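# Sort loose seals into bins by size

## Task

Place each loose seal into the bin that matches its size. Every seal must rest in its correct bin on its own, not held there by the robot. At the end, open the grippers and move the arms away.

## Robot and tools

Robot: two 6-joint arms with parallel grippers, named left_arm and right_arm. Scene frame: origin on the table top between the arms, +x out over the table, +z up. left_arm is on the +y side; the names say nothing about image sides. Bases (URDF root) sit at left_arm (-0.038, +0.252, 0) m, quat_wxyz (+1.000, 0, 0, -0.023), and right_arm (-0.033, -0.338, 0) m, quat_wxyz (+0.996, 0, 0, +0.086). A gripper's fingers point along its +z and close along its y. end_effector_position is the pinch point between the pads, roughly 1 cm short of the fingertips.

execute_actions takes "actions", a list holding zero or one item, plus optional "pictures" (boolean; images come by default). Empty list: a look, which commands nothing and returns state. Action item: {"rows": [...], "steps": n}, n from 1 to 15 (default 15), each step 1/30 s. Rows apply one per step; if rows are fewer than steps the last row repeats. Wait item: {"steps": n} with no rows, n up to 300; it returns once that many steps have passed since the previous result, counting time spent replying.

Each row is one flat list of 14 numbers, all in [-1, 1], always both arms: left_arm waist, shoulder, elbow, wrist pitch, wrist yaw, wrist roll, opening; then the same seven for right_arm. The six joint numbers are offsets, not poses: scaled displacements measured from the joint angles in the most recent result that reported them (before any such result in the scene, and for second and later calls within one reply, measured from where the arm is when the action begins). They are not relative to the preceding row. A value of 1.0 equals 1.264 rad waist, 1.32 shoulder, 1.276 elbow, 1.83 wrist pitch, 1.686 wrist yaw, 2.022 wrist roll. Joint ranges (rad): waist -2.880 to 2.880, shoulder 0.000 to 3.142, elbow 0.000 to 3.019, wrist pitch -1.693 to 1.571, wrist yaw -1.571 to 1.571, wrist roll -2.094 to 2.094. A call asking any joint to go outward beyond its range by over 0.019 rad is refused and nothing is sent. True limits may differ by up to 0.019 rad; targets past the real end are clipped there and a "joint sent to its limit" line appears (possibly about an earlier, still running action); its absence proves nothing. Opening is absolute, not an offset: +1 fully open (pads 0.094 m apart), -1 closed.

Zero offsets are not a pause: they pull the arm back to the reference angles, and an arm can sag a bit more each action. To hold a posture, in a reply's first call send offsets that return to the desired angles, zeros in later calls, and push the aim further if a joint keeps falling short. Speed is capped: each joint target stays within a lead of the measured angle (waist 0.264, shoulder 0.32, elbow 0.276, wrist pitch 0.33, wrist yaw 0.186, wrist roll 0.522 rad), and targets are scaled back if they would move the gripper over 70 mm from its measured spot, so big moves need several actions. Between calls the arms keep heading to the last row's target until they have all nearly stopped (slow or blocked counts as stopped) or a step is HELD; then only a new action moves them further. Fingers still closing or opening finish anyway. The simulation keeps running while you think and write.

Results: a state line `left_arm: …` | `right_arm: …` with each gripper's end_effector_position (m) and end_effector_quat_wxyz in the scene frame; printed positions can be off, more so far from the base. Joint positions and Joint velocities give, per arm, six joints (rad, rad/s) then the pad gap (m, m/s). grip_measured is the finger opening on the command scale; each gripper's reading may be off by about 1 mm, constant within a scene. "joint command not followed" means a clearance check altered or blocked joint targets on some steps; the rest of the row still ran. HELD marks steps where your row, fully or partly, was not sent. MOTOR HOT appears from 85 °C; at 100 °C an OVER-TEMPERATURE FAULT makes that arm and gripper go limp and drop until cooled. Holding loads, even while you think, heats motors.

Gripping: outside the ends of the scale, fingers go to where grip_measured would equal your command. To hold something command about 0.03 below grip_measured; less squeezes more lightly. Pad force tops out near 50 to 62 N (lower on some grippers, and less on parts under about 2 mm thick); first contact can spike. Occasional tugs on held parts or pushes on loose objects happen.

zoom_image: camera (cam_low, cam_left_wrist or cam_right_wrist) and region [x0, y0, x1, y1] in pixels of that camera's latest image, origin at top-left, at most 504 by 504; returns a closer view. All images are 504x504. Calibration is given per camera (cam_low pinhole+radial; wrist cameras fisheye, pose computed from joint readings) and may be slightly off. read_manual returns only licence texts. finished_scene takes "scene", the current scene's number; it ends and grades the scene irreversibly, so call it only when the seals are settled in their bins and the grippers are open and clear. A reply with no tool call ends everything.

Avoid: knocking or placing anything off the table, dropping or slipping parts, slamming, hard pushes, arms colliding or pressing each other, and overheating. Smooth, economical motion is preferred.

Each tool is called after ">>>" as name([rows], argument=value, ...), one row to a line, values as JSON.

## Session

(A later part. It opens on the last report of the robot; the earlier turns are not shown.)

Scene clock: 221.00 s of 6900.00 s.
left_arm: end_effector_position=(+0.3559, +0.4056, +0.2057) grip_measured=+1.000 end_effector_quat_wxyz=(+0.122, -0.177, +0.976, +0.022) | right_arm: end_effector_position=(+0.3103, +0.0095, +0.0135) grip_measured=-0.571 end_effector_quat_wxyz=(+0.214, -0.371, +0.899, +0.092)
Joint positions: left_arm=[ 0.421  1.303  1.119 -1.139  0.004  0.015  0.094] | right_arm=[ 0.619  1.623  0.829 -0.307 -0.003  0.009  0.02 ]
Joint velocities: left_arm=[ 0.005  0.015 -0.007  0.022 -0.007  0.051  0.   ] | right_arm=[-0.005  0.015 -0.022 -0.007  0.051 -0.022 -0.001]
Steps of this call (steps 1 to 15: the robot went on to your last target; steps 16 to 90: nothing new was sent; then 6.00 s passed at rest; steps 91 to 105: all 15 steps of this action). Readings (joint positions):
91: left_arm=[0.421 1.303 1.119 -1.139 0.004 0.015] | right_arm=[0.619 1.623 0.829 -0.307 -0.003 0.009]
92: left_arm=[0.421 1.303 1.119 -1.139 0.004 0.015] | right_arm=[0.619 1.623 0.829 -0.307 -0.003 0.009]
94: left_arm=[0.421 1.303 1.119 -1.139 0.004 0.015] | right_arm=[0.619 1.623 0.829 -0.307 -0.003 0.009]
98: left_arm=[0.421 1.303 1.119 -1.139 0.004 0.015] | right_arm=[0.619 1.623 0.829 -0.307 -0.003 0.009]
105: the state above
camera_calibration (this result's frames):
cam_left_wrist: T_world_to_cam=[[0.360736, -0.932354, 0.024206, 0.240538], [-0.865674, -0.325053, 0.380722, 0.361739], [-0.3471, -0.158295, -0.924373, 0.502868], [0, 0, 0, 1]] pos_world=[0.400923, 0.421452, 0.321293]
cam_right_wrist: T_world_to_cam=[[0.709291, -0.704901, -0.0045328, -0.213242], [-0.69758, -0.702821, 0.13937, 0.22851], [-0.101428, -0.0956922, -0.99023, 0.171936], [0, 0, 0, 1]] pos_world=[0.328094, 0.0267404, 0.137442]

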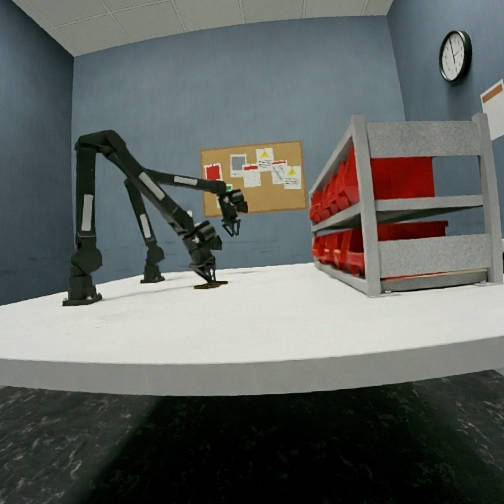

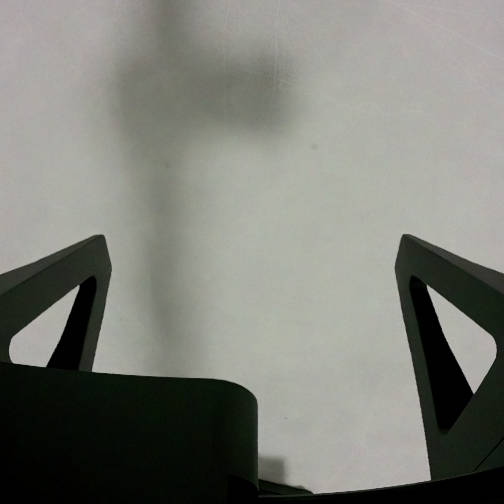

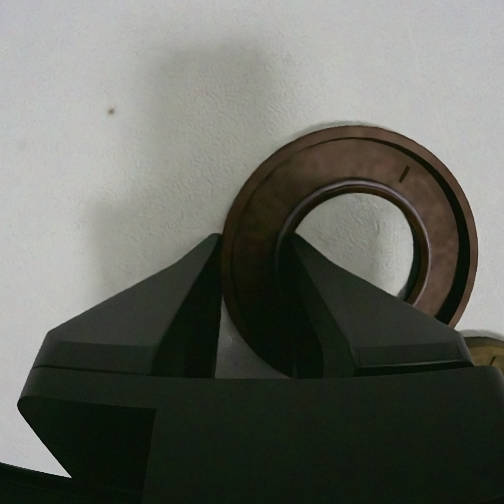

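>>> execute_actions([
  {"rows":[[0,0,0,0,0,0,1,0,0,0.01,0,0,0,-0.605],[0,0,0,0,0,0,1,0,0,0.01,0,0,0,-0.605],[0,0,0,0,0,0,1,0,-0.01,0.01,0,0,0,-0.605],[0,0,0,0,0,0,1,0,-0.02,0.01,0,0,0,-0.605],[0,0,0,0,0,0,1,0,-0.03,0.02,0,0,0,-0.605],[0,0,0,0,0,0,1,0,-0.04,0.03,0,0,0,-0.605],[0,0,0,0,0,0,1,0,-0.05,0.04,0,0,0,-0.605],[0,0,0,0,0,0,1,0,-0.06,0.05,0,0,0,-0.605],[0,0,0,0,0,0,1,0,-0.07,0.065,0,0,0,-0.605],[0,0,0,0,0,0,1,0,-0.08,0.08,0,0,0,-0.605],[0,0,0,0,0,0,1,0,-0.09,0.095,0,0,0,-0.605],[0,0,0,0,0,0,1,0,-0.1,0.11,0,0,0,-0.605],[0,0,0,0,0,0,1,0,-0.11,0.125,0,0,0,-0.605],[0,0,0,0,0,0,1,0,-0.12,0.14,0,0,0,-0.605]]},
], pictures=false)

>>> execute_actions([
  {"steps":15},
])

Scene clock: 232.90 s of 6900.00 s.
left_arm: end_effector_position=(+0.3559, +0.4056, +0.2057) grip_measured=+1.000 end_effector_quat_wxyz=(+0.122, -0.177, +0.976, +0.022) | right_arm: end_effector_position=(+0.3406, +0.0402, +0.0943) grip_measured=-0.573 end_effector_quat_wxyz=(+0.292, -0.362, +0.876, +0.125)
Joint positions: left_arm=[ 0.421  1.303  1.119 -1.139  0.004  0.015  0.094] | right_arm=[ 0.619  1.524  0.907 -0.307 -0.003  0.009  0.02 ]
Joint velocities: left_arm=[-0.005 -0.005  0.002  0.017  0.037  0.007  0.   ] | right_arm=[ 0.015 -0.337  0.457 -0.012  0.007 -0.037  0.   ]
Steps of this call (steps 1 to 15: the robot went on to your last target; steps 16 to 90: nothing new was sent; then 8.40 s passed at rest; steps 91 to 105: all 15 steps of this action). Readings (joint positions):
91: left_arm=[0.421 1.303 1.119 -1.139 0.004 0.015] | right_arm=[0.619 1.623 0.829 -0.307 -0.003 0.009]
92: left_arm=[0.421 1.303 1.119 -1.139 0.004 0.015] | right_arm=[0.619 1.623 0.829 -0.307 -0.003 0.009]
94: left_arm=[0.421 1.303 1.119 -1.139 0.004 0.015] | right_arm=[0.619 1.622 0.829 -0.307 -0.003 0.009]
98: left_arm=[0.421 1.303 1.119 -1.139 0.004 0.015] | right_arm=[0.619 1.603 0.830 -0.307 -0.003 0.009]
105: the state above

Scene clock: 233.40 s of 6900.00 s.
left_arm: end_effector_position=(+0.3559, +0.4056, +0.2057) grip_measured=+1.000 end_effector_quat_wxyz=(+0.122, -0.177, +0.976, +0.022) | right_arm: end_effector_position=(+0.3602, +0.0600, +0.1654) grip_measured=-0.573 end_effector_quat_wxyz=(+0.353, -0.353, +0.853, +0.151)
Joint positions: left_arm=[ 0.421  1.303  1.119 -1.139  0.004  0.015  0.094] | right_arm=[ 0.619  1.456  0.979 -0.307 -0.003  0.009  0.02 ]
Joint velocities: left_arm=[-0.015 -0.015 -0.012 -0.002 -0.022 -0.051  0.   ] | right_arm=[-0.005 -0.005 -0.012 -0.007 -0.051  0.007 -0.001]
Steps of this call (steps 1 to 15: the robot went on to your last target). Readings (joint positions):
1: left_arm=[0.421 1.303 1.119 -1.139 0.004 0.015] | right_arm=[0.619 1.513 0.923 -0.307 -0.003 0.009]
2: left_arm=[0.421 1.303 1.119 -1.139 0.004 0.015] | right_arm=[0.619 1.502 0.938 -0.307 -0.003 0.009]
4: left_arm=[0.421 1.303 1.119 -1.139 0.004 0.015] | right_arm=[0.619 1.481 0.964 -0.307 -0.003 0.009]
8: left_arm=[0.421 1.303 1.119 -1.139 0.004 0.015] | right_arm=[0.619 1.456 0.979 -0.307 -0.003 0.009]
15: the state above
camera_calibration (this result's frames):
cam_left_wrist: T_world_to_cam=[[0.360736, -0.932354, 0.024206, 0.240538], [-0.865674, -0.325053, 0.380722, 0.361739], [-0.3471, -0.158295, -0.924373, 0.502868], [0, 0, 0, 1]] pos_world=[0.400923, 0.421452, 0.321293]
cam_right_wrist: T_world_to_cam=[[0.710393, -0.703785, -0.00527897, -0.212672], [-0.693438, -0.698626, -0.176254, 0.328131], [0.120357, 0.12887, -0.984331, 0.237992], [0, 0, 0, 1]] pos_world=[0.349975, 0.0488951, 0.290975]

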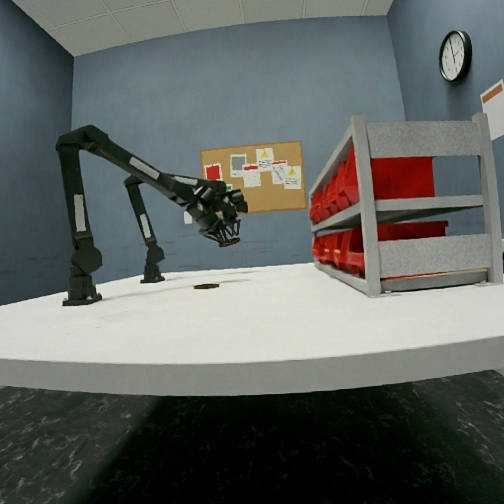

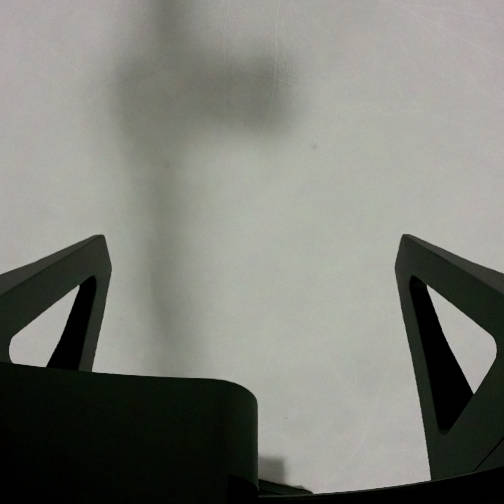

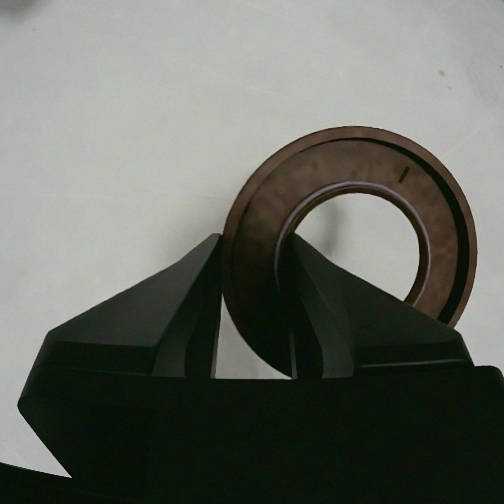

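>>> execute_actions([
  {"rows":[[0,0,0,0,0,0,1,-0.03,0.01,0.03,-0.01,0,0,-0.605],[0,0,0,0,0,0,1,-0.06,0.02,0.06,-0.02,0,0,-0.605],[0,0,0,0,0,0,1,-0.1,0.03,0.1,-0.025,0,0,-0.605],[0,0,0,0,0,0,1,-0.14,0.04,0.14,-0.035,0,0,-0.605],[0,0,0,0,0,0,1,-0.18,0.05,0.18,-0.045,0,0,-0.605],[0,0,0,0,0,0,1,-0.22,0.06,0.22,-0.055,0,0,-0.605],[0,0,0,0,0,0,1,-0.26,0.07,0.26,-0.065,0,0,-0.605],[0,0,0,0,0,0,1,-0.3,0.085,0.3,-0.075,0,0,-0.605],[0,0,0,0,0,0,1,-0.34,0.1,0.34,-0.085,0,0,-0.605],[0,0,0,0,0,0,1,-0.38,0.115,0.38,-0.095,0,0,-0.605],[0,0,0,0,0,0,1,-0.42,0.13,0.42,-0.105,0,0,-0.605],[0,0,0,0,0,0,1,-0.45,0.145,0.46,-0.115,0,0,-0.605],[0,0,0,0,0,0,1,-0.48,0.16,0.5,-0.125,0,0,-0.605],[0,0,0,0,0,0,1,-0.5,0.17,0.53,-0.13,0,0,-0.605],[0,0,0,0,0,0,1,-0.52,0.18,0.548,-0.135,0,0,-0.605]]},
], pictures=false)

>>> execute_actions([
  {"steps":25},
])

>>> zoom_image(camera="cam_low", region=[250, 90, 420, 240])

Scene clock: 263.10 s of 6900.00 s.
left_arm: end_effector_position=(+0.3559, +0.4056, +0.2057) grip_measured=+1.000 end_effector_quat_wxyz=(+0.122, -0.177, +0.976, +0.022) | right_arm: end_effector_position=(+0.5379, -0.0725, +0.2221) grip_measured=-0.573 end_effector_quat_wxyz=(+0.383, -0.196, +0.899, +0.089)
Joint positions: left_arm=[ 0.421  1.303  1.119 -1.139  0.004  0.015  0.094] | right_arm=[ 0.262  1.567  1.255 -0.451 -0.006  0.009  0.02 ]
Joint velocities: left_arm=[-0.015 -0.024  0.002 -0.002  0.022 -0.051  0.   ] | right_arm=[-0.943  0.386  0.735 -0.32   0.007  0.007 -0.001]
Steps of this call (steps 1 to 15: the robot went on to your last target; steps 16 to 90: nothing new was sent; then 26.20 s passed at rest; steps 91 to 105: all 15 steps of this action). Readings (joint positions):
91: left_arm=[0.421 1.303 1.119 -1.139 0.004 0.015] | right_arm=[0.618 1.456 0.979 -0.308 -0.003 0.009]
92: left_arm=[0.421 1.303 1.119 -1.139 0.004 0.015] | right_arm=[0.613 1.457 0.982 -0.316 -0.004 0.009]
94: left_arm=[0.421 1.303 1.119 -1.139 0.004 0.015] | right_arm=[0.585 1.466 1.005 -0.338 -0.006 0.009]
98: left_arm=[0.421 1.303 1.119 -1.139 0.004 0.015] | right_arm=[0.483 1.496 1.083 -0.369 -0.006 0.009]
105: the state above

Scene clock: 263.93 s of 6900.00 s.
left_arm: end_effector_position=(+0.3559, +0.4056, +0.2057) grip_measured=+1.000 end_effector_quat_wxyz=(+0.122, -0.177, +0.976, +0.022) | right_arm: end_effector_position=(+0.6806, -0.2503, +0.3471) grip_measured=-0.573 end_effector_quat_wxyz=(+0.471, -0.051, +0.880, +0.032)
Joint positions: left_arm=[ 0.421  1.303  1.119 -1.139  0.004  0.015  0.094] | right_arm=[-0.05   1.685  1.644 -0.545 -0.002  0.009  0.02 ]
Joint velocities: left_arm=[-0.024  0.005 -0.007 -0.007  0.037  0.022  0.   ] | right_arm=[ 0.005 -0.015 -0.007 -0.012 -0.007  0.007  0.001]
Steps of this call (steps 1 to 25: the robot went on to your last target). Readings (joint positions):
1: left_arm=[0.421 1.303 1.119 -1.139 0.004 0.015] | right_arm=[0.229 1.580 1.280 -0.461 -0.006 0.009]
2: left_arm=[0.421 1.303 1.119 -1.139 0.004 0.015] | right_arm=[0.197 1.593 1.303 -0.471 -0.006 0.009]
4: left_arm=[0.421 1.303 1.119 -1.139 0.004 0.015] | right_arm=[0.134 1.616 1.349 -0.488 -0.006 0.009]
8: left_arm=[0.421 1.303 1.119 -1.139 0.004 0.015] | right_arm=[0.027 1.662 1.462 -0.519 -0.006 0.009]
25: the state above
camera_calibration (this result's frames):
cam_left_wrist: T_world_to_cam=[[0.360736, -0.932354, 0.024206, 0.240538], [-0.865674, -0.325053, 0.380722, 0.361739], [-0.3471, -0.158295, -0.924373, 0.502868], [0, 0, 0, 1]] pos_world=[0.400923, 0.421452, 0.321293]
cam_right_wrist: T_world_to_cam=[[0.121407, -0.992589, -0.00526924, -0.329134], [-0.924073, -0.111086, -0.365716, 0.735392], [0.362421, 0.0492699, -0.930711, 0.214949], [0, 0, 0, 1]] pos_world=[0.641614, -0.255594, 0.467267]

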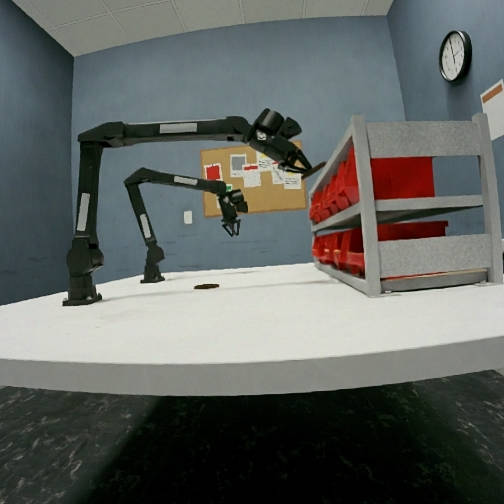

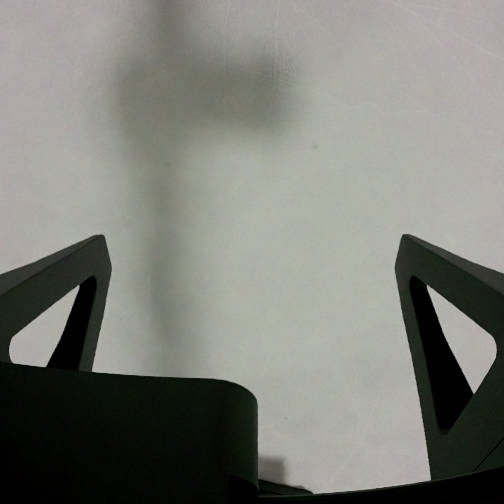

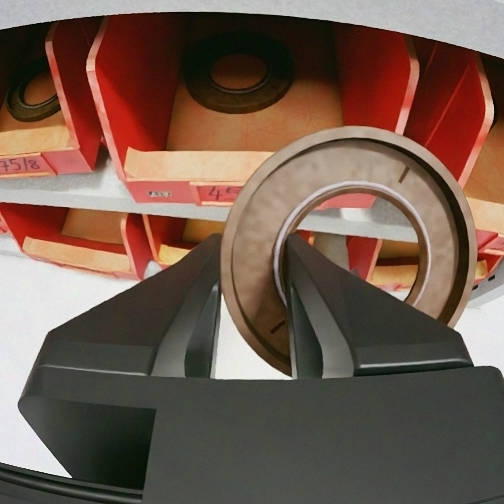

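Region (250, 90, 420, 240) of cam_low's 504x504 image, scaled by 2.965, with more detail than that image has; it fills the top 445 rows of this view, and the rest is white.

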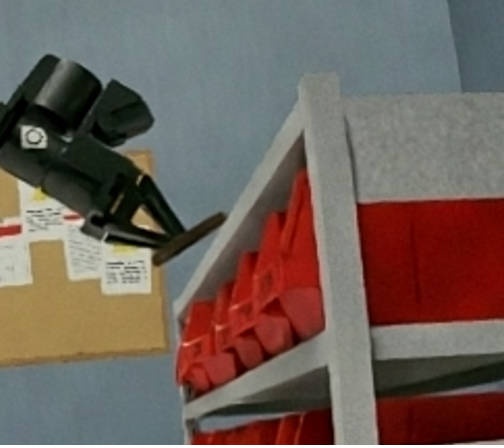

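>>> execute_actions([
  {"rows":[[0,0,0,0,0,0,1,0.01,0,-0.01,0.02,0,0,-0.605],[0,0,0,0,0,0,1,0.015,0,-0.02,0.04,0,0,-0.605],[0,0,0,0,0,0,1,0.02,0,-0.03,0.06,0,0,-0.605],[0,0,0,0,0,0,1,0.025,0.01,-0.04,0.08,0,0,-0.605],[0,0,0,0,0,0,1,0.025,0.01,-0.05,0.1,0,0,-0.605],[0,0,0,0,0,0,1,0.025,0.01,-0.06,0.12,0,0,-0.605],[0,0,0,0,0,0,1,0.025,0.01,-0.07,0.14,0,0,-0.605],[0,0,0,0,0,0,1,0.025,0.01,-0.07,0.155,0,0,-0.605],[0,0,0,0,0,0,1,0.025,0.01,-0.07,0.167,0,0,-0.605]]},
], pictures=false)

>>> execute_actions([
  {"steps":15},
])

Scene clock: 306.00 s of 6900.00 s.
left_arm: end_effector_position=(+0.3559, +0.4056, +0.2057) grip_measured=+1.000 end_effector_quat_wxyz=(+0.122, -0.177, +0.976, +0.022) | right_arm: end_effector_position=(+0.6995, -0.2335, +0.3439) grip_measured=-0.587 end_effector_quat_wxyz=(+0.547, -0.059, +0.834, +0.042)
Joint positions: left_arm=[ 0.421  1.303  1.119 -1.139  0.004  0.015  0.094] | right_arm=[-0.031  1.696  1.549 -0.264 -0.005  0.003  0.019]
Joint velocities: left_arm=[-0.015 -0.024 -0.002 -0.002  0.037  0.081  0.   ] | right_arm=[-0.005 -0.005  0.007  0.046  0.051  0.066 -0.001]
Steps of this call (steps 1 to 15: the robot went on to your last target; steps 16 to 100: nothing new was sent; then 38.23 s passed at rest; steps 101 to 115: all 15 steps of this action). Readings (joint positions):
101: left_arm=[0.421 1.303 1.119 -1.139 0.004 0.015] | right_arm=[-0.050 1.696 1.646 -0.541 -0.006 0.003]
102: left_arm=[0.421 1.303 1.119 -1.139 0.004 0.015] | right_arm=[-0.050 1.695 1.640 -0.528 -0.006 0.003]
104: left_arm=[0.421 1.303 1.119 -1.139 0.004 0.015] | right_arm=[-0.048 1.694 1.619 -0.477 -0.005 0.003]
108: left_arm=[0.421 1.303 1.119 -1.139 0.004 0.015] | right_arm=[-0.040 1.694 1.565 -0.347 -0.005 0.003]
115: the state above

Scene clock: 306.50 s of 6900.00 s.
left_arm: end_effector_position=(+0.3559, +0.4056, +0.2057) grip_measured=+1.000 end_effector_quat_wxyz=(+0.122, -0.177, +0.976, +0.022) | right_arm: end_effector_position=(+0.6996, -0.2335, +0.3441) grip_measured=-0.587 end_effector_quat_wxyz=(+0.547, -0.059, +0.834, +0.042)
Joint positions: left_arm=[ 0.421  1.303  1.119 -1.139  0.004  0.015  0.094] | right_arm=[-0.031  1.696  1.549 -0.263 -0.005  0.003  0.019]
Joint velocities: left_arm=[-0.005 -0.005 -0.002 -0.017 -0.037 -0.022  0.   ] | right_arm=[-0.015  0.005  0.012 -0.002 -0.051 -0.007  0.001]
Steps of this call (steps 1 to 15: the robot went on to your last target). Readings (joint positions):
1: left_arm=[0.421 1.303 1.119 -1.139 0.004 0.015] | right_arm=[-0.031 1.696 1.549 -0.263 -0.005 0.003]
2: left_arm=[0.421 1.303 1.119 -1.139 0.004 0.015] | right_arm=[-0.031 1.696 1.549 -0.263 -0.005 0.003]
4: left_arm=[0.421 1.303 1.119 -1.139 0.004 0.015] | right_arm=[-0.031 1.696 1.549 -0.263 -0.005 0.003]
8: left_arm=[0.421 1.303 1.119 -1.139 0.004 0.015] | right_arm=[-0.031 1.696 1.549 -0.263 -0.005 0.003]
15: the state above
All arms were judged still, so your last target was given up. Only a new action makes them travel on or press farther. Fingers that are still opening or closing keep moving.
camera_calibration (this result's frames):
cam_left_wrist: T_world_to_cam=[[0.360736, -0.932354, 0.024206, 0.240538], [-0.865674, -0.325053, 0.380722, 0.361739], [-0.3471, -0.158295, -0.924373, 0.502868], [0, 0, 0, 1]] pos_world=[0.400923, 0.421452, 0.321293]
cam_right_wrist: T_world_to_cam=[[0.1454, -0.989372, -0.00149189, -0.332177], [-0.84284, -0.123076, -0.523902, 0.748415], [0.51815, 0.0774328, -0.851777, 0.074903], [0, 0, 0, 1]] pos_world=[0.640282, -0.242335, 0.455401]

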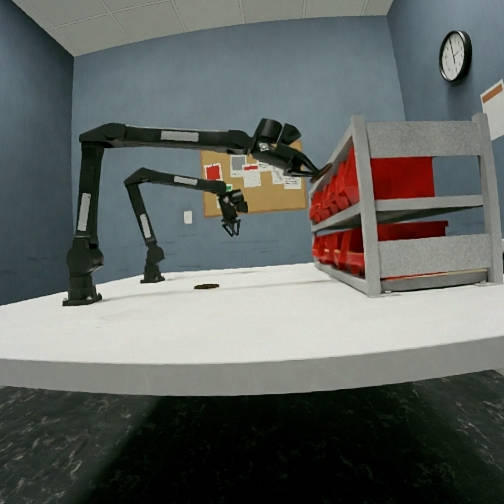

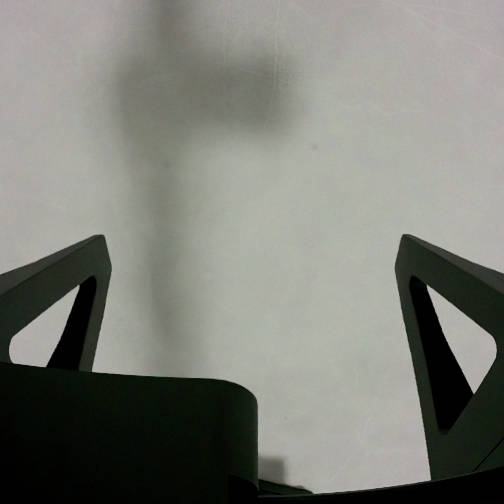

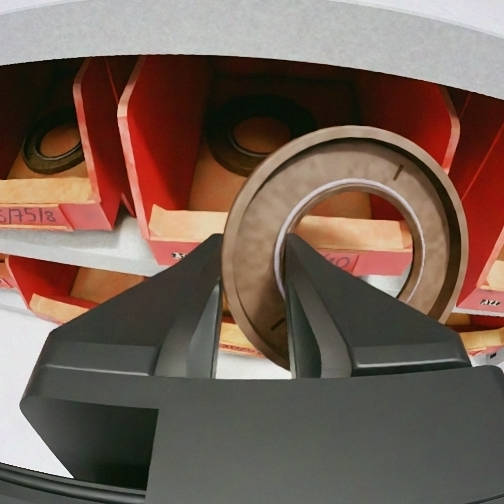

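>>> execute_actions([
  {"rows":[[0,0,0,0,0,0,1,0.01,0,0.025,0,0,0,-0.62],[0,0,0,0,0,0,1,0.015,0.006,0.035,0,0,0,-0.62],[0,0,0,0,0,0,1,0.02,0.012,0.045,0,0,0,-0.62],[0,0,0,0,0,0,1,0.02,0.018,0.055,-0.003,0,0,-0.62],[0,0,0,0,0,0,1,0.02,0.024,0.065,-0.005,0,0,-0.62],[0,0,0,0,0,0,1,0.02,0.03,0.075,-0.007,0,0,-0.62],[0,0,0,0,0,0,1,0.02,0.037,0.085,-0.009,0,0,-0.62],[0,0,0,0,0,0,1,0.02,0.044,0.094,-0.011,0,0,-0.62],[0,0,0,0,0,0,1,0.02,0.051,0.103,-0.013,0,0,-0.62],[0,0,0,0,0,0,1,0.02,0.058,0.112,-0.015,0,0,-0.62],[0,0,0,0,0,0,1,0.02,0.065,0.12,-0.017,0,0,-0.62],[0,0,0,0,0,0,1,0.02,0.072,0.127,-0.018,0,0,-0.62],[0,0,0,0,0,0,1,0.02,0.08,0.132,-0.018,0,0,-0.62]]},
], pictures=false)

>>> execute_actions([
  {"steps":15},
])

Scene clock: 318.23 s of 6900.00 s.
left_arm: end_effector_position=(+0.3559, +0.4056, +0.2057) grip_measured=+1.000 end_effector_quat_wxyz=(+0.122, -0.177, +0.976, +0.022) | right_arm: end_effector_position=(+0.7276, -0.2213, +0.3480) grip_measured=-0.590 end_effector_quat_wxyz=(+0.549, -0.063, +0.832, +0.045)
Joint positions: left_arm=[ 0.421  1.303  1.119 -1.139  0.004  0.015  0.094] | right_arm=[-0.021  1.771  1.658 -0.291 -0.005  0.005  0.019]
Joint velocities: left_arm=[-0.005 -0.005  0.002 -0.007 -0.037  0.007  0.   ] | right_arm=[-0.015  0.23   0.149  0.002 -0.037 -0.037 -0.001]
Steps of this call (steps 1 to 90: nothing new was sent; then 8.23 s passed at rest; steps 91 to 105: all 15 steps of this action). Readings (joint positions):
91: left_arm=[0.421 1.303 1.119 -1.139 0.004 0.015] | right_arm=[-0.031 1.696 1.549 -0.263 -0.005 0.003]
92: left_arm=[0.421 1.303 1.119 -1.139 0.004 0.015] | right_arm=[-0.031 1.696 1.549 -0.263 -0.005 0.003]
94: left_arm=[0.421 1.303 1.119 -1.139 0.004 0.015] | right_arm=[-0.030 1.696 1.551 -0.263 -0.005 0.003]
98: left_arm=[0.421 1.303 1.119 -1.139 0.004 0.015] | right_arm=[-0.025 1.714 1.587 -0.271 -0.005 0.003]
105: the state above

Scene clock: 318.73 s of 6900.00 s.
left_arm: end_effector_position=(+0.3559, +0.4056, +0.2057) grip_measured=+1.000 end_effector_quat_wxyz=(+0.122, -0.177, +0.976, +0.022) | right_arm: end_effector_position=(+0.7324, -0.2206, +0.3354) grip_measured=-0.590 end_effector_quat_wxyz=(+0.542, -0.063, +0.837, +0.045)
Joint positions: left_arm=[ 0.421  1.303  1.119 -1.139  0.004  0.015  0.094] | right_arm=[-0.021  1.791  1.662 -0.291 -0.005  0.005  0.019]
Joint velocities: left_arm=[ 0.015  0.005 -0.002 -0.007  0.007  0.11   0.   ] | right_arm=[-0.015 -0.005  0.017 -0.022 -0.007  0.066 -0.   ]
Steps of this call (steps 1 to 15: the robot went on to your last target). Readings (joint positions):
1: left_arm=[0.421 1.303 1.119 -1.139 0.004 0.015] | right_arm=[-0.021 1.778 1.662 -0.291 -0.005 0.005]
2: left_arm=[0.421 1.303 1.119 -1.139 0.004 0.015] | right_arm=[-0.021 1.782 1.662 -0.291 -0.005 0.005]
4: left_arm=[0.421 1.303 1.119 -1.139 0.004 0.015] | right_arm=[-0.021 1.788 1.662 -0.291 -0.005 0.005]
8: left_arm=[0.421 1.303 1.119 -1.139 0.004 0.015] | right_arm=[-0.021 1.791 1.662 -0.291 -0.005 0.005]
15: the state above
camera_calibration (this result's frames):
cam_left_wrist: T_world_to_cam=[[0.360736, -0.932354, 0.024206, 0.240538], [-0.865674, -0.325053, 0.380722, 0.361739], [-0.3471, -0.158295, -0.924373, 0.502868], [0, 0, 0, 1]] pos_world=[0.400923, 0.421452, 0.321293]
cam_right_wrist: T_world_to_cam=[[0.15483, -0.987936, -0.00312814, -0.330188], [-0.847238, -0.13115, -0.51477, 0.771531], [0.508149, 0.0823523, -0.857323, 0.0597332], [0, 0, 0, 1]] pos_world=[0.67444, -0.229937, 0.447338]

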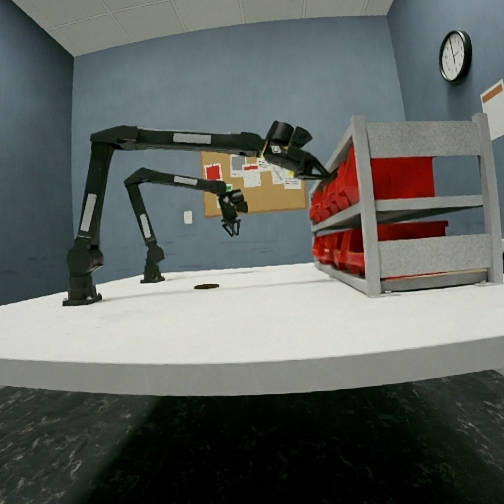

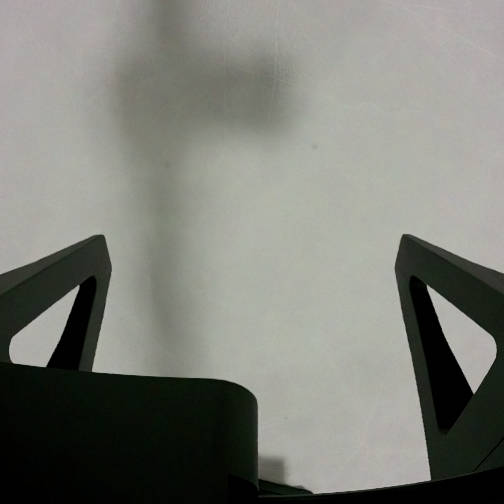

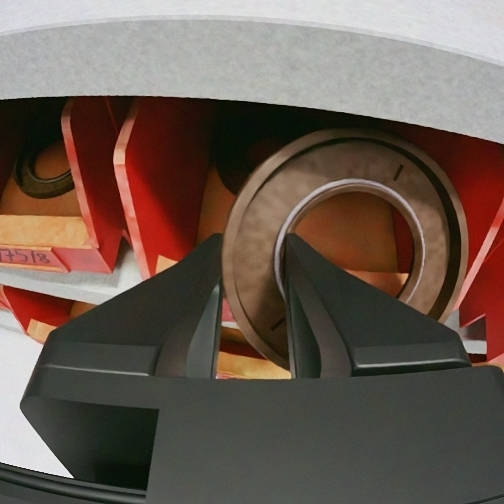

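>>> execute_actions([
  {"rows":[[0,0,0,0,0,0,1,0,0,0.04,0,0,0,-0.62],[0,0,0,0,0,0,1,0,0,0.05,0,0,0,-0.62],[0,0,0,0,0,0,1,0,0.006,0.06,0,0,0,-0.62],[0,0,0,0,0,0,1,0,0.012,0.07,0,0,0,-0.62],[0,0,0,0,0,0,1,0,0.019,0.08,-0.003,0,0,-0.62],[0,0,0,0,0,0,1,0,0.026,0.09,-0.005,0,0,-0.62],[0,0,0,0,0,0,1,0,0.033,0.1,-0.007,0,0,-0.62],[0,0,0,0,0,0,1,0,0.04,0.11,-0.008,0,0,-0.62],[0,0,0,0,0,0,1,0,0.047,0.12,-0.01,0,0,-0.62],[0,0,0,0,0,0,1,0,0.054,0.128,-0.011,0,0,-0.62],[0,0,0,0,0,0,1,0,0.061,0.136,-0.012,0,0,-0.62],[0,0,0,0,0,0,1,0,0.068,0.144,-0.013,0,0,-0.62],[0,0,0,0,0,0,1,0,0.075,0.152,-0.014,0,0,-0.62],[0,0,0,0,0,0,1,0,0.082,0.16,-0.015,0,0,-0.62],[0,0,0,0,0,0,1,0,0.089,0.166,-0.016,0,0,-0.62]]},
], pictures=false)

>>> execute_actions([
  {"steps":15},
])

Scene clock: 332.20 s of 6900.00 s.
left_arm: end_effector_position=(+0.3559, +0.4056, +0.2057) grip_measured=+1.000 end_effector_quat_wxyz=(+0.122, -0.177, +0.976, +0.022) | right_arm: end_effector_position=(+0.7631, -0.2159, +0.3554) grip_measured=-0.590 end_effector_quat_wxyz=(+0.558, -0.062, +0.826, +0.046)
Joint positions: left_arm=[ 0.421  1.303  1.119 -1.139  0.004  0.015  0.094] | right_arm=[-0.021  1.864  1.795 -0.314 -0.005  0.005  0.019]
Joint velocities: left_arm=[ 0.005 -0.005 -0.017 -0.002  0.022 -0.022  0.   ] | right_arm=[ 0.005  0.298  0.237 -0.027 -0.051 -0.022 -0.001]
Steps of this call (steps 1 to 15: the robot went on to your last target; steps 16 to 90: nothing new was sent; then 9.97 s passed at rest; steps 91 to 105: all 15 steps of this action). Readings (joint positions):
91: left_arm=[0.421 1.303 1.119 -1.139 0.004 0.015] | right_arm=[-0.021 1.791 1.662 -0.291 -0.005 0.005]
92: left_arm=[0.421 1.303 1.119 -1.139 0.004 0.015] | right_arm=[-0.021 1.791 1.662 -0.291 -0.005 0.005]
94: left_arm=[0.421 1.303 1.119 -1.139 0.004 0.015] | right_arm=[-0.021 1.792 1.668 -0.291 -0.005 0.005]
98: left_arm=[0.421 1.303 1.119 -1.139 0.004 0.015] | right_arm=[-0.021 1.808 1.718 -0.295 -0.005 0.005]
105: the state above

Scene clock: 332.70 s of 6900.00 s.
left_arm: end_effector_position=(+0.3559, +0.4056, +0.2057) grip_measured=+1.000 end_effector_quat_wxyz=(+0.122, -0.177, +0.976, +0.022) | right_arm: end_effector_position=(+0.7737, -0.2143, +0.3369) grip_measured=-0.590 end_effector_quat_wxyz=(+0.550, -0.062, +0.832, +0.045)
Joint positions: left_arm=[ 0.421  1.303  1.119 -1.139  0.004  0.015  0.094] | right_arm=[-0.021  1.902  1.815 -0.315 -0.005  0.005  0.019]
Joint velocities: left_arm=[-0.015 -0.015 -0.002  0.002 -0.037  0.022  0.   ] | right_arm=[-0.005 -0.015 -0.012 -0.007  0.022 -0.037 -0.   ]
Steps of this call (steps 1 to 15: the robot went on to your last target). Readings (joint positions):
1: left_arm=[0.421 1.303 1.119 -1.139 0.004 0.015] | right_arm=[-0.021 1.873 1.802 -0.315 -0.005 0.005]
2: left_arm=[0.421 1.303 1.119 -1.139 0.004 0.015] | right_arm=[-0.021 1.882 1.808 -0.315 -0.005 0.005]
4: left_arm=[0.421 1.303 1.119 -1.139 0.004 0.015] | right_arm=[-0.021 1.894 1.811 -0.315 -0.005 0.005]
8: left_arm=[0.421 1.303 1.119 -1.139 0.004 0.015] | right_arm=[-0.021 1.902 1.811 -0.315 -0.005 0.005]
15: the state above
camera_calibration (this result's frames):
cam_left_wrist: T_world_to_cam=[[0.360736, -0.932354, 0.024206, 0.240538], [-0.865674, -0.325053, 0.380722, 0.361739], [-0.3471, -0.158295, -0.924373, 0.502868], [0, 0, 0, 1]] pos_world=[0.400923, 0.421452, 0.321293]
cam_right_wrist: T_world_to_cam=[[0.154738, -0.98795, -0.00341467, -0.330167], [-0.838027, -0.129424, -0.530056, 0.806479], [0.523227, 0.0848812, -0.847956, 0.0252241], [0, 0, 0, 1]] pos_world=[0.713742, -0.223952, 0.447741]

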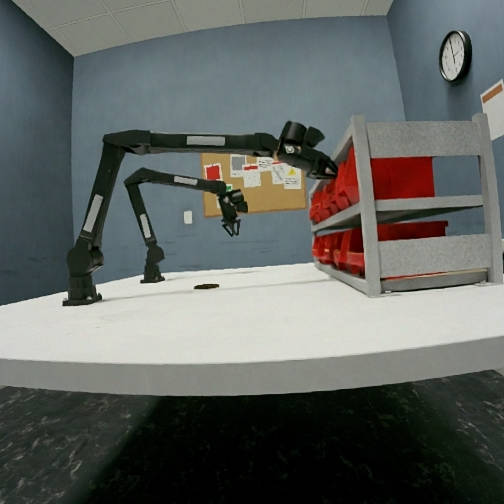

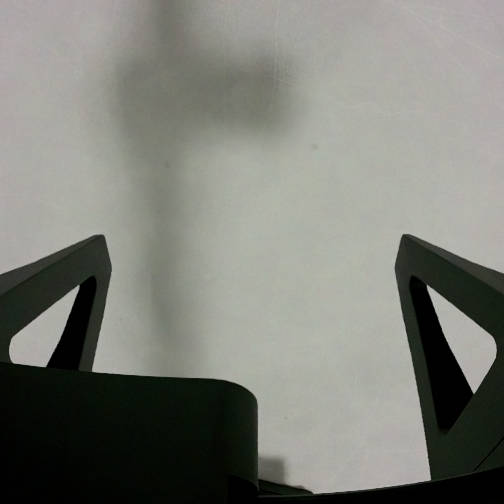

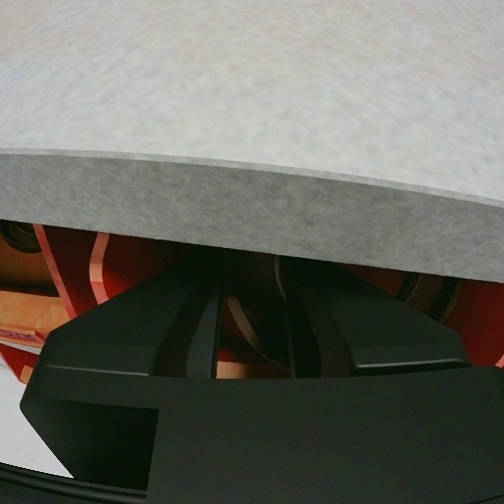

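>>> execute_actions([
  {"rows":[[0,0,0,0,0,0,1,0,0.005,0.04,0,0,0,-0.62],[0,0,0,0,0,0,1,0,0.008,0.045,0,0,0,-0.62],[0,0,0,0,0,0,1,0,0.012,0.05,0,0,0,-0.62],[0,0,0,0,0,0,1,0,0.016,0.055,0,0,0,-0.62],[0,0,0,0,0,0,1,0,0.02,0.06,-0.003,0,0,-0.62],[0,0,0,0,0,0,1,0,0.024,0.065,-0.005,0,0,-0.62],[0,0,0,0,0,0,1,0,0.028,0.07,-0.007,0,0,-0.62],[0,0,0,0,0,0,1,0,0.032,0.075,-0.008,0,0,-0.62],[0,0,0,0,0,0,1,0,0.036,0.08,-0.01,0,0,-0.62],[0,0,0,0,0,0,1,0,0.04,0.085,-0.01,0,0,-0.62],[0,0,0,0,0,0,1,0,0.044,0.09,-0.01,0,0,-0.62],[0,0,0,0,0,0,1,0,0.047,0.096,-0.01,0,0,-0.62],[0,0,0,0,0,0,1,0,0.05,0.102,-0.01,0,0,-0.62]]},
], pictures=false)

>>> execute_actions([
  {"steps":15},
])

Scene clock: 354.60 s of 6900.00 s.
left_arm: end_effector_position=(+0.3559, +0.4056, +0.2057) grip_measured=+1.000 end_effector_quat_wxyz=(+0.122, -0.177, +0.976, +0.022) | right_arm: end_effector_position=(+0.7873, -0.2122, +0.3265) grip_measured=-0.590 end_effector_quat_wxyz=(+0.543, -0.062, +0.836, +0.045)
Joint positions: left_arm=[ 0.421  1.303  1.119 -1.139  0.004  0.015  0.094] | right_arm=[-0.021  1.948  1.866 -0.337 -0.005  0.007  0.019]
Joint velocities: left_arm=[-0.005  0.015 -0.002 -0.017 -0.007  0.007  0.   ] | right_arm=[ 0.005  0.151  0.095 -0.002 -0.007 -0.007 -0.   ]
Steps of this call (steps 1 to 15: the robot went on to your last target; steps 16 to 90: nothing new was sent; then 18.40 s passed at rest; steps 91 to 105: all 15 steps of this action). Readings (joint positions):
91: left_arm=[0.421 1.303 1.119 -1.139 0.004 0.015] | right_arm=[-0.021 1.902 1.815 -0.315 -0.005 0.005]
92: left_arm=[0.421 1.303 1.119 -1.139 0.004 0.015] | right_arm=[-0.021 1.902 1.815 -0.315 -0.005 0.005]
94: left_arm=[0.421 1.303 1.119 -1.139 0.004 0.015] | right_arm=[-0.021 1.902 1.816 -0.315 -0.005 0.005]
98: left_arm=[0.421 1.303 1.119 -1.139 0.004 0.015] | right_arm=[-0.021 1.910 1.834 -0.323 -0.005 0.007]
105: the state above

Scene clock: 355.10 s of 6900.00 s.
left_arm: end_effector_position=(+0.3559, +0.4056, +0.2057) grip_measured=+1.000 end_effector_quat_wxyz=(+0.122, -0.177, +0.976, +0.022) | right_arm: end_effector_position=(+0.7909, -0.2116, +0.3229) grip_measured=-0.590 end_effector_quat_wxyz=(+0.542, -0.062, +0.837, +0.045)
Joint positions: left_arm=[ 0.421  1.303  1.119 -1.139  0.004  0.015  0.094] | right_arm=[-0.021  1.96   1.876 -0.337 -0.005  0.007  0.019]
Joint velocities: left_arm=[-0.005 -0.015 -0.002 -0.007  0.007 -0.007  0.   ] | right_arm=[-0.015 -0.005  0.012 -0.012 -0.007 -0.007 -0.   ]
Steps of this call (steps 1 to 15: the robot went on to your last target). Readings (joint positions):
1: left_arm=[0.421 1.303 1.119 -1.139 0.004 0.015] | right_arm=[-0.021 1.953 1.870 -0.337 -0.005 0.007]
2: left_arm=[0.421 1.303 1.119 -1.139 0.004 0.015] | right_arm=[-0.021 1.956 1.872 -0.337 -0.005 0.007]
4: left_arm=[0.421 1.303 1.119 -1.139 0.004 0.015] | right_arm=[-0.021 1.960 1.876 -0.337 -0.005 0.007]
8: left_arm=[0.421 1.303 1.119 -1.139 0.004 0.015] | right_arm=[-0.021 1.960 1.876 -0.337 -0.005 0.007]
15: the state above
camera_calibration (this result's frames):
cam_left_wrist: T_world_to_cam=[[0.360736, -0.932354, 0.024206, 0.240538], [-0.865674, -0.325053, 0.380722, 0.361739], [-0.3471, -0.158295, -0.924373, 0.502868], [0, 0, 0, 1]] pos_world=[0.400923, 0.421452, 0.321293]
cam_right_wrist: T_world_to_cam=[[0.154215, -0.988027, -0.00452138, -0.32952], [-0.847431, -0.129914, -0.514765, 0.816233], [0.508014, 0.0832159, -0.85732, 0.0188898], [0, 0, 0, 1]] pos_world=[0.732922, -0.221106, 0.434873]

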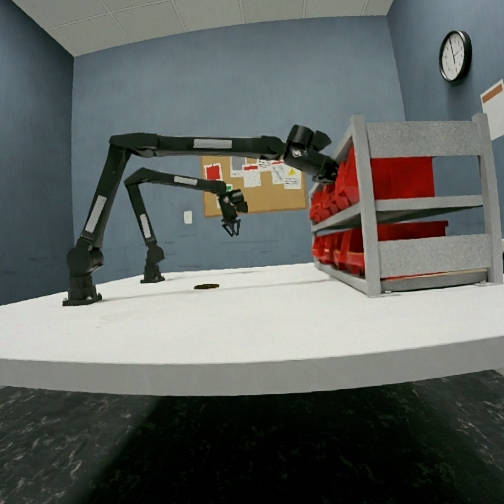

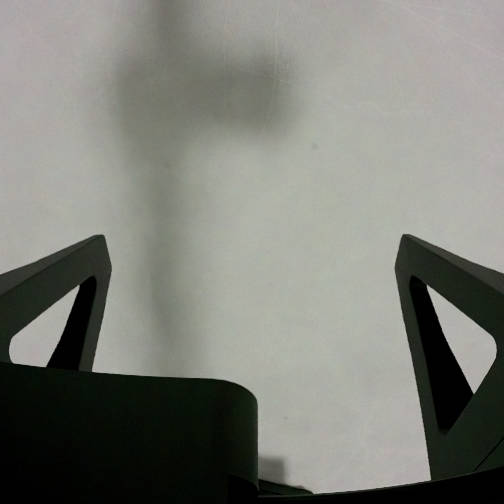

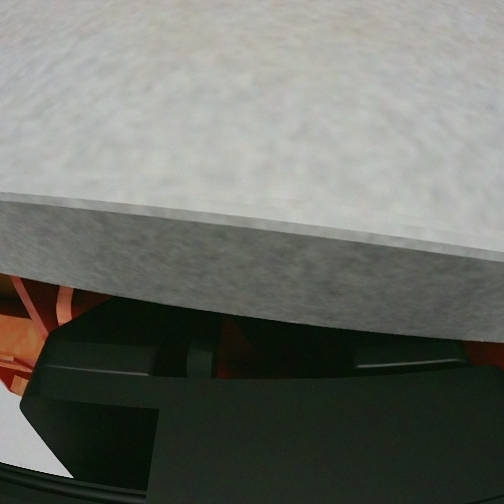

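>>> execute_actions([
  {"rows":[[0,0,0,0,0,0,1,0,0,0.04,0.005,0,0,-0.55],[0,0,0,0,0,0,1,0,0,0.04,0.005,0,0,-0.5],[0,0,0,0,0,0,1,0,0,0.04,0.005,0,0,-0.45],[0,0,0,0,0,0,1,0,0,0.04,0.005,0,0,-0.4]]},
], pictures=false)

>>> execute_actions([
  {"rows":[[0,0,0,0,0,0,1,0,-0.01,0.02,0,0,0,-0.4],[0,0,0,0,0,0,1,0,-0.02,0.01,0,0,0,-0.4],[0,0,0,0,0,0,1,0,-0.03,0,0,0,0,-0.4],[0,0,0,0,0,0,1,0,-0.04,-0.012,0,0,0,-0.4],[0,0,0,0,0,0,1,0,-0.05,-0.024,0.003,0,0,-0.4],[0,0,0,0,0,0,1,0,-0.06,-0.036,0.006,0,0,-0.4],[0,0,0,0,0,0,1,0,-0.07,-0.048,0.009,0,0,-0.4],[0,0,0,0,0,0,1,0,-0.08,-0.06,0.012,0,0,-0.4],[0,0,0,0,0,0,1,0,-0.09,-0.072,0.015,0,0,-0.4],[0,0,0,0,0,0,1,0,-0.1,-0.084,0.018,0,0,-0.4],[0,0,0,0,0,0,1,0,-0.11,-0.096,0.021,0,0,-0.4],[0,0,0,0,0,0,1,0,-0.12,-0.108,0.024,0,0,-0.4],[0,0,0,0,0,0,1,0,-0.13,-0.12,0.027,0,0,-0.4],[0,0,0,0,0,0,1,0,-0.14,-0.13,0.03,0,0,-0.4]]},
], pictures=false)

>>> execute_actions([
  {"steps":15},
])

Scene clock: 373.77 s of 6900.00 s.
left_arm: end_effector_position=(+0.3559, +0.4056, +0.2057) grip_measured=+1.000 end_effector_quat_wxyz=(+0.122, -0.177, +0.976, +0.022) | right_arm: end_effector_position=(+0.7909, -0.2116, +0.3229) grip_measured=-0.402 end_effector_quat_wxyz=(+0.542, -0.062, +0.837, +0.045)
Joint positions: left_arm=[ 0.421  1.303  1.119 -1.139  0.004  0.015  0.094] | right_arm=[-0.021  1.96   1.876 -0.337 -0.005  0.007  0.028]
Joint velocities: left_arm=[ 0.005 -0.015  0.007 -0.012 -0.022 -0.066  0.   ] | right_arm=[-0.015  0.005 -0.002  0.007 -0.007  0.037 -0.001]
Steps of this call (steps 1 to 15: the robot went on to your last target; steps 16 to 90: nothing new was sent; then 15.17 s passed at rest; steps 91 to 105: all 15 steps of this action). Readings (joint positions):
91: left_arm=[0.421 1.303 1.119 -1.139 0.004 0.015] | right_arm=[-0.021 1.960 1.876 -0.337 -0.005 0.007]
92: left_arm=[0.421 1.303 1.119 -1.139 0.004 0.015] | right_arm=[-0.021 1.960 1.876 -0.337 -0.005 0.007]
94: left_arm=[0.421 1.303 1.119 -1.139 0.004 0.015] | right_arm=[-0.021 1.960 1.876 -0.337 -0.005 0.007]
98: left_arm=[0.421 1.303 1.119 -1.139 0.004 0.015] | right_arm=[-0.021 1.960 1.876 -0.337 -0.005 0.007]
105: the state above

Scene clock: 374.27 s of 6900.00 s.
left_arm: end_effector_position=(+0.3559, +0.4056, +0.2057) grip_measured=+1.000 end_effector_quat_wxyz=(+0.122, -0.177, +0.976, +0.022) | right_arm: end_effector_position=(+0.7432, -0.2189, +0.3521) grip_measured=-0.402 end_effector_quat_wxyz=(+0.551, -0.062, +0.831, +0.046)
Joint positions: left_arm=[ 0.421  1.303  1.119 -1.139  0.004  0.015  0.094] | right_arm=[-0.021  1.812  1.723 -0.311 -0.005  0.007  0.028]
Joint velocities: left_arm=[-0.015 -0.005 -0.002  0.012 -0.037  0.022  0.   ] | right_arm=[-0.005 -0.425 -0.242  0.071 -0.007  0.051 -0.   ]
Steps of this call (steps 1 to 15: all 15 steps of this action). Readings (joint positions):
1: left_arm=[0.421 1.303 1.119 -1.139 0.004 0.015] | right_arm=[-0.021 1.960 1.876 -0.337 -0.005 0.007]
2: left_arm=[0.421 1.303 1.119 -1.139 0.004 0.015] | right_arm=[-0.021 1.960 1.876 -0.337 -0.005 0.007]
4: left_arm=[0.421 1.303 1.119 -1.139 0.004 0.015] | right_arm=[-0.021 1.958 1.872 -0.337 -0.005 0.007]
8: left_arm=[0.421 1.303 1.119 -1.139 0.004 0.015] | right_arm=[-0.021 1.920 1.823 -0.336 -0.005 0.007]
15: the state above

Scene clock: 374.77 s of 6900.00 s.
left_arm: end_effector_position=(+0.3559, +0.4056, +0.2057) grip_measured=+1.000 end_effector_quat_wxyz=(+0.122, -0.177, +0.976, +0.022) | right_arm: end_effector_position=(+0.7329, -0.2205, +0.3828) grip_measured=-0.402 end_effector_quat_wxyz=(+0.570, -0.061, +0.818, +0.047)
Joint positions: left_arm=[ 0.421  1.303  1.119 -1.139  0.004  0.015  0.094] | right_arm=[-0.021  1.768  1.713 -0.298 -0.005  0.007  0.028]
Joint velocities: left_arm=[-0.005 -0.015 -0.002  0.002 -0.095 -0.051  0.   ] | right_arm=[-0.005  0.005 -0.002 -0.002 -0.022 -0.022 -0.   ]
Steps of this call (steps 1 to 15: the robot went on to your last target). Readings (joint positions):
1: left_arm=[0.421 1.303 1.119 -1.139 0.004 0.015] | right_arm=[-0.021 1.800 1.718 -0.309 -0.005 0.007]
2: left_arm=[0.421 1.303 1.119 -1.139 0.004 0.015] | right_arm=[-0.021 1.790 1.716 -0.307 -0.005 0.007]
4: left_arm=[0.421 1.303 1.119 -1.139 0.004 0.015] | right_arm=[-0.021 1.777 1.716 -0.302 -0.005 0.007]
8: left_arm=[0.421 1.303 1.119 -1.139 0.004 0.015] | right_arm=[-0.021 1.768 1.716 -0.298 -0.005 0.007]
15: the state above
camera_calibration (this result's frames):
cam_left_wrist: T_world_to_cam=[[0.360736, -0.932354, 0.024206, 0.240538], [-0.865674, -0.325053, 0.380722, 0.361739], [-0.3471, -0.158295, -0.924373, 0.502868], [0, 0, 0, 1]] pos_world=[0.400923, 0.421452, 0.321293]
cam_right_wrist: T_world_to_cam=[[0.15451, -0.987982, -0.00431217, -0.329363], [-0.811169, -0.124364, -0.571436, 0.793077], [0.564032, 0.0917902, -0.820636, 0.0471918], [0, 0, 0, 1]] pos_world=[0.667592, -0.231106, 0.4905]

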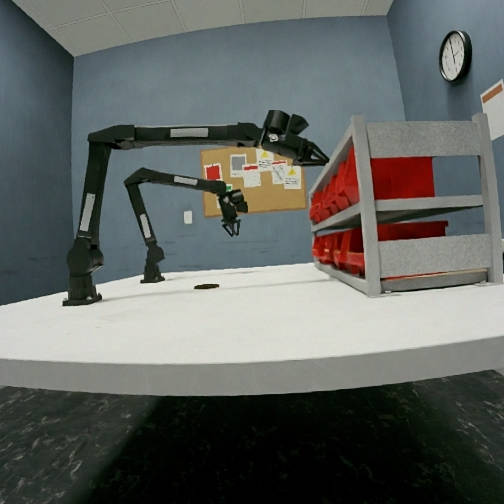

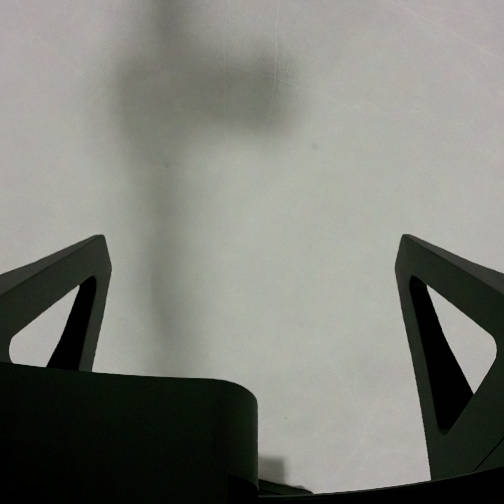

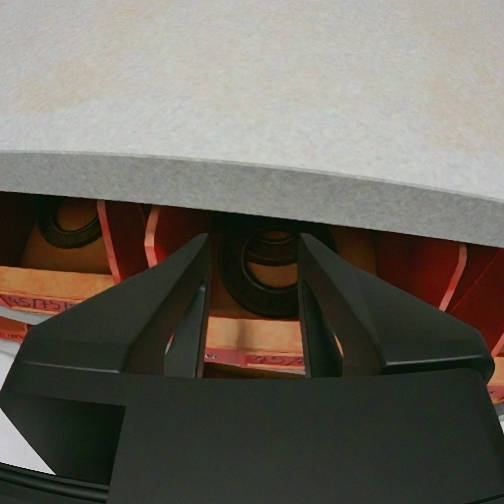

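>>> execute_actions([
  {"rows":[[-0.06,0.01,-0.01,0.03,0,0,0.5,0,-0.04,-0.06,0,0,0,-0.2],[-0.12,0.02,-0.02,0.06,0,0,0.2,0,-0.08,-0.12,0,0,0,-0.2],[-0.18,0.03,-0.04,0.09,0,0,-0.2,0,-0.12,-0.18,0,0,0,-0.2],[-0.24,0.04,-0.05,0.12,0,0,-0.2,0,-0.16,-0.24,0,0,0,-0.2],[-0.3,0.05,-0.07,0.15,0,0,-0.2,0,-0.2,-0.3,0,0,0,-0.2],[-0.36,0.06,-0.08,0.18,0,0,-0.2,-0.04,-0.24,-0.36,0,0,0,-0.2],[-0.42,0.07,-0.1,0.21,0,0,-0.2,-0.08,-0.28,-0.42,0,0,0,-0.2],[-0.48,0.08,-0.11,0.24,0,0,-0.2,-0.12,-0.32,-0.48,0,0,0,-0.2],[-0.54,0.09,-0.13,0.27,0,0,-0.2,-0.16,-0.36,-0.54,0,0,0,-0.2],[-0.6,0.1,-0.14,0.3,0,0,-0.2,-0.2,-0.4,-0.6,0,0,0,-0.2],[-0.66,0.11,-0.16,0.33,0,0,-0.2,-0.25,-0.44,-0.66,0,0,0,-0.2],[-0.72,0.125,-0.17,0.36,0,0,-0.2,-0.3,-0.48,-0.72,0,0,0,-0.2],[-0.79,0.14,-0.19,0.4,0,0,-0.2,-0.35,-0.52,-0.78,0,0,0,-0.2],[-0.85,0.155,-0.2,0.43,0,0,-0.2,-0.4,-0.55,-0.82,0,0,0,-0.2],[-0.912,0.17,-0.21,0.46,0,-0.007,-0.2,-0.43,-0.58,-0.86,0,0,0,-0.2]]},
], pictures=false)

>>> execute_actions([
  {"steps":35},
])

Scene clock: 400.33 s of 6900.00 s.
left_arm: end_effector_position=(+0.4419, +0.1393, +0.1222) grip_measured=-0.197 end_effector_quat_wxyz=(+0.257, +0.118, +0.959, -0.028) | right_arm: end_effector_position=(+0.4985, -0.3686, +0.2547) grip_measured=-0.202 end_effector_quat_wxyz=(+0.464, +0.027, +0.885, -0.010)
Joint positions: left_arm=[-0.183  1.423  0.933 -0.559 -0.     0.015  0.038] | right_arm=[-0.231  1.249  0.939 -0.296 -0.006  0.007  0.037]
Joint velocities: left_arm=[-1.343  0.484 -0.471  1.477 -0.007 -0.066 -0.001] | right_arm=[-1.158 -1.148 -1.214 -0.002  0.095 -0.037 -0.   ]
Steps of this call (steps 1 to 15: the robot went on to your last target; steps 16 to 90: nothing new was sent; then 22.07 s passed at rest; steps 91 to 105: all 15 steps of this action). Readings (joint positions):
91: left_arm=[0.417 1.303 1.117 -1.130 0.002 0.015] | right_arm=[-0.021 1.764 1.702 -0.296 -0.005 0.007]
92: left_arm=[0.402 1.303 1.112 -1.106 -0.001 0.015] | right_arm=[-0.021 1.747 1.668 -0.293 -0.005 0.007]
94: left_arm=[0.338 1.306 1.095 -1.042 -0.002 0.015] | right_arm=[-0.021 1.679 1.540 -0.292 -0.005 0.007]
98: left_arm=[0.151 1.331 1.049 -0.894 -0.002 0.015] | right_arm=[-0.035 1.505 1.254 -0.296 -0.006 0.007]
105: the state above

Scene clock: 401.50 s of 6900.00 s.
left_arm: end_effector_position=(+0.3188, -0.1093, +0.0711) grip_measured=-0.197 end_effector_quat_wxyz=(+0.269, +0.375, +0.880, -0.112) | right_arm: end_effector_position=(+0.3479, -0.5029, +0.1819) grip_measured=-0.202 end_effector_quat_wxyz=(+0.417, +0.186, +0.886, -0.084)
Joint positions: left_arm=[-0.742  1.522  0.853 -0.311  0.005  0.015  0.038] | right_arm=[-0.581  0.996  0.603 -0.299 -0.002  0.007  0.037]
Joint velocities: left_arm=[ 0.005 -0.005  0.002  0.002 -0.051 -0.037  0.   ] | right_arm=[-0.005 -0.015 -0.007 -0.017  0.037 -0.037  0.   ]
Steps of this call (steps 1 to 35: the robot went on to your last target). Readings (joint positions):
1: left_arm=[-0.229 1.440 0.918 -0.512 -0.000 0.015] | right_arm=[-0.271 1.209 0.894 -0.296 -0.006 0.007]
2: left_arm=[-0.276 1.458 0.904 -0.472 0.000 0.015] | right_arm=[-0.314 1.170 0.850 -0.296 -0.006 0.007]
4: left_arm=[-0.373 1.487 0.883 -0.415 0.000 0.015] | right_arm=[-0.403 1.099 0.764 -0.296 -0.006 0.007]
8: left_arm=[-0.578 1.518 0.860 -0.354 0.001 0.015] | right_arm=[-0.565 1.000 0.622 -0.298 -0.001 0.007]
35: the state above
camera_calibration (this result's frames):
cam_left_wrist: T_world_to_cam=[[-0.718641, -0.695028, 0.0221607, 0.147312], [-0.69365, 0.718735, 0.0476341, 0.296469], [-0.0490347, 0.0188601, -0.998619, 0.213714], [0, 0, 0, 1]] pos_world=[0.32199, -0.114728, 0.196032]
cam_right_wrist: T_world_to_cam=[[-0.397549, -0.917576, -0.00319947, -0.322538], [-0.8844, 0.384099, -0.265151, 0.556317], [0.244525, -0.102581, -0.964201, 0.164916], [0, 0, 0, 1]] pos_world=[0.323456, -0.492716, 0.305489]

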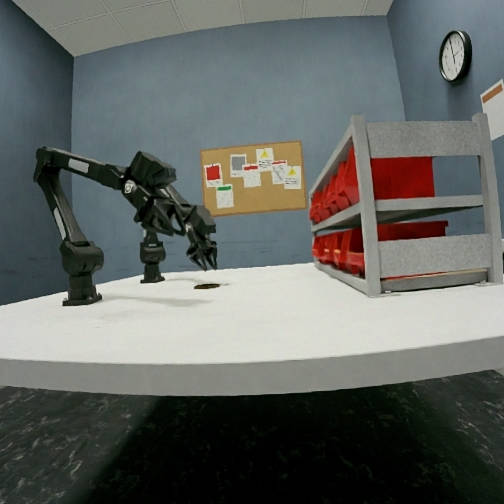

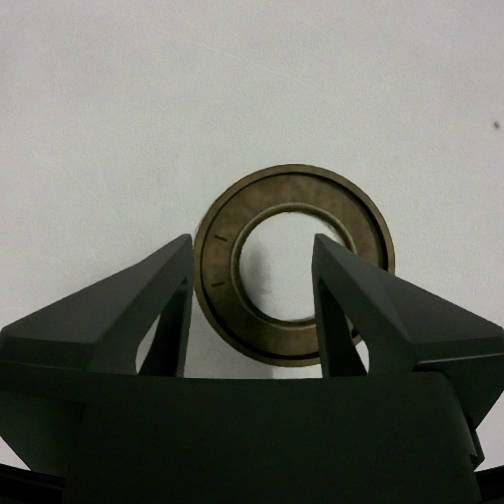

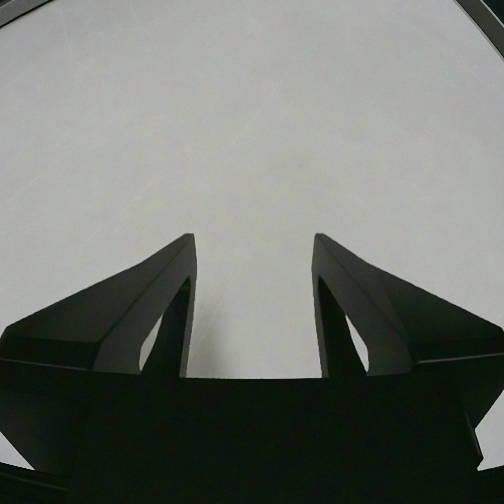

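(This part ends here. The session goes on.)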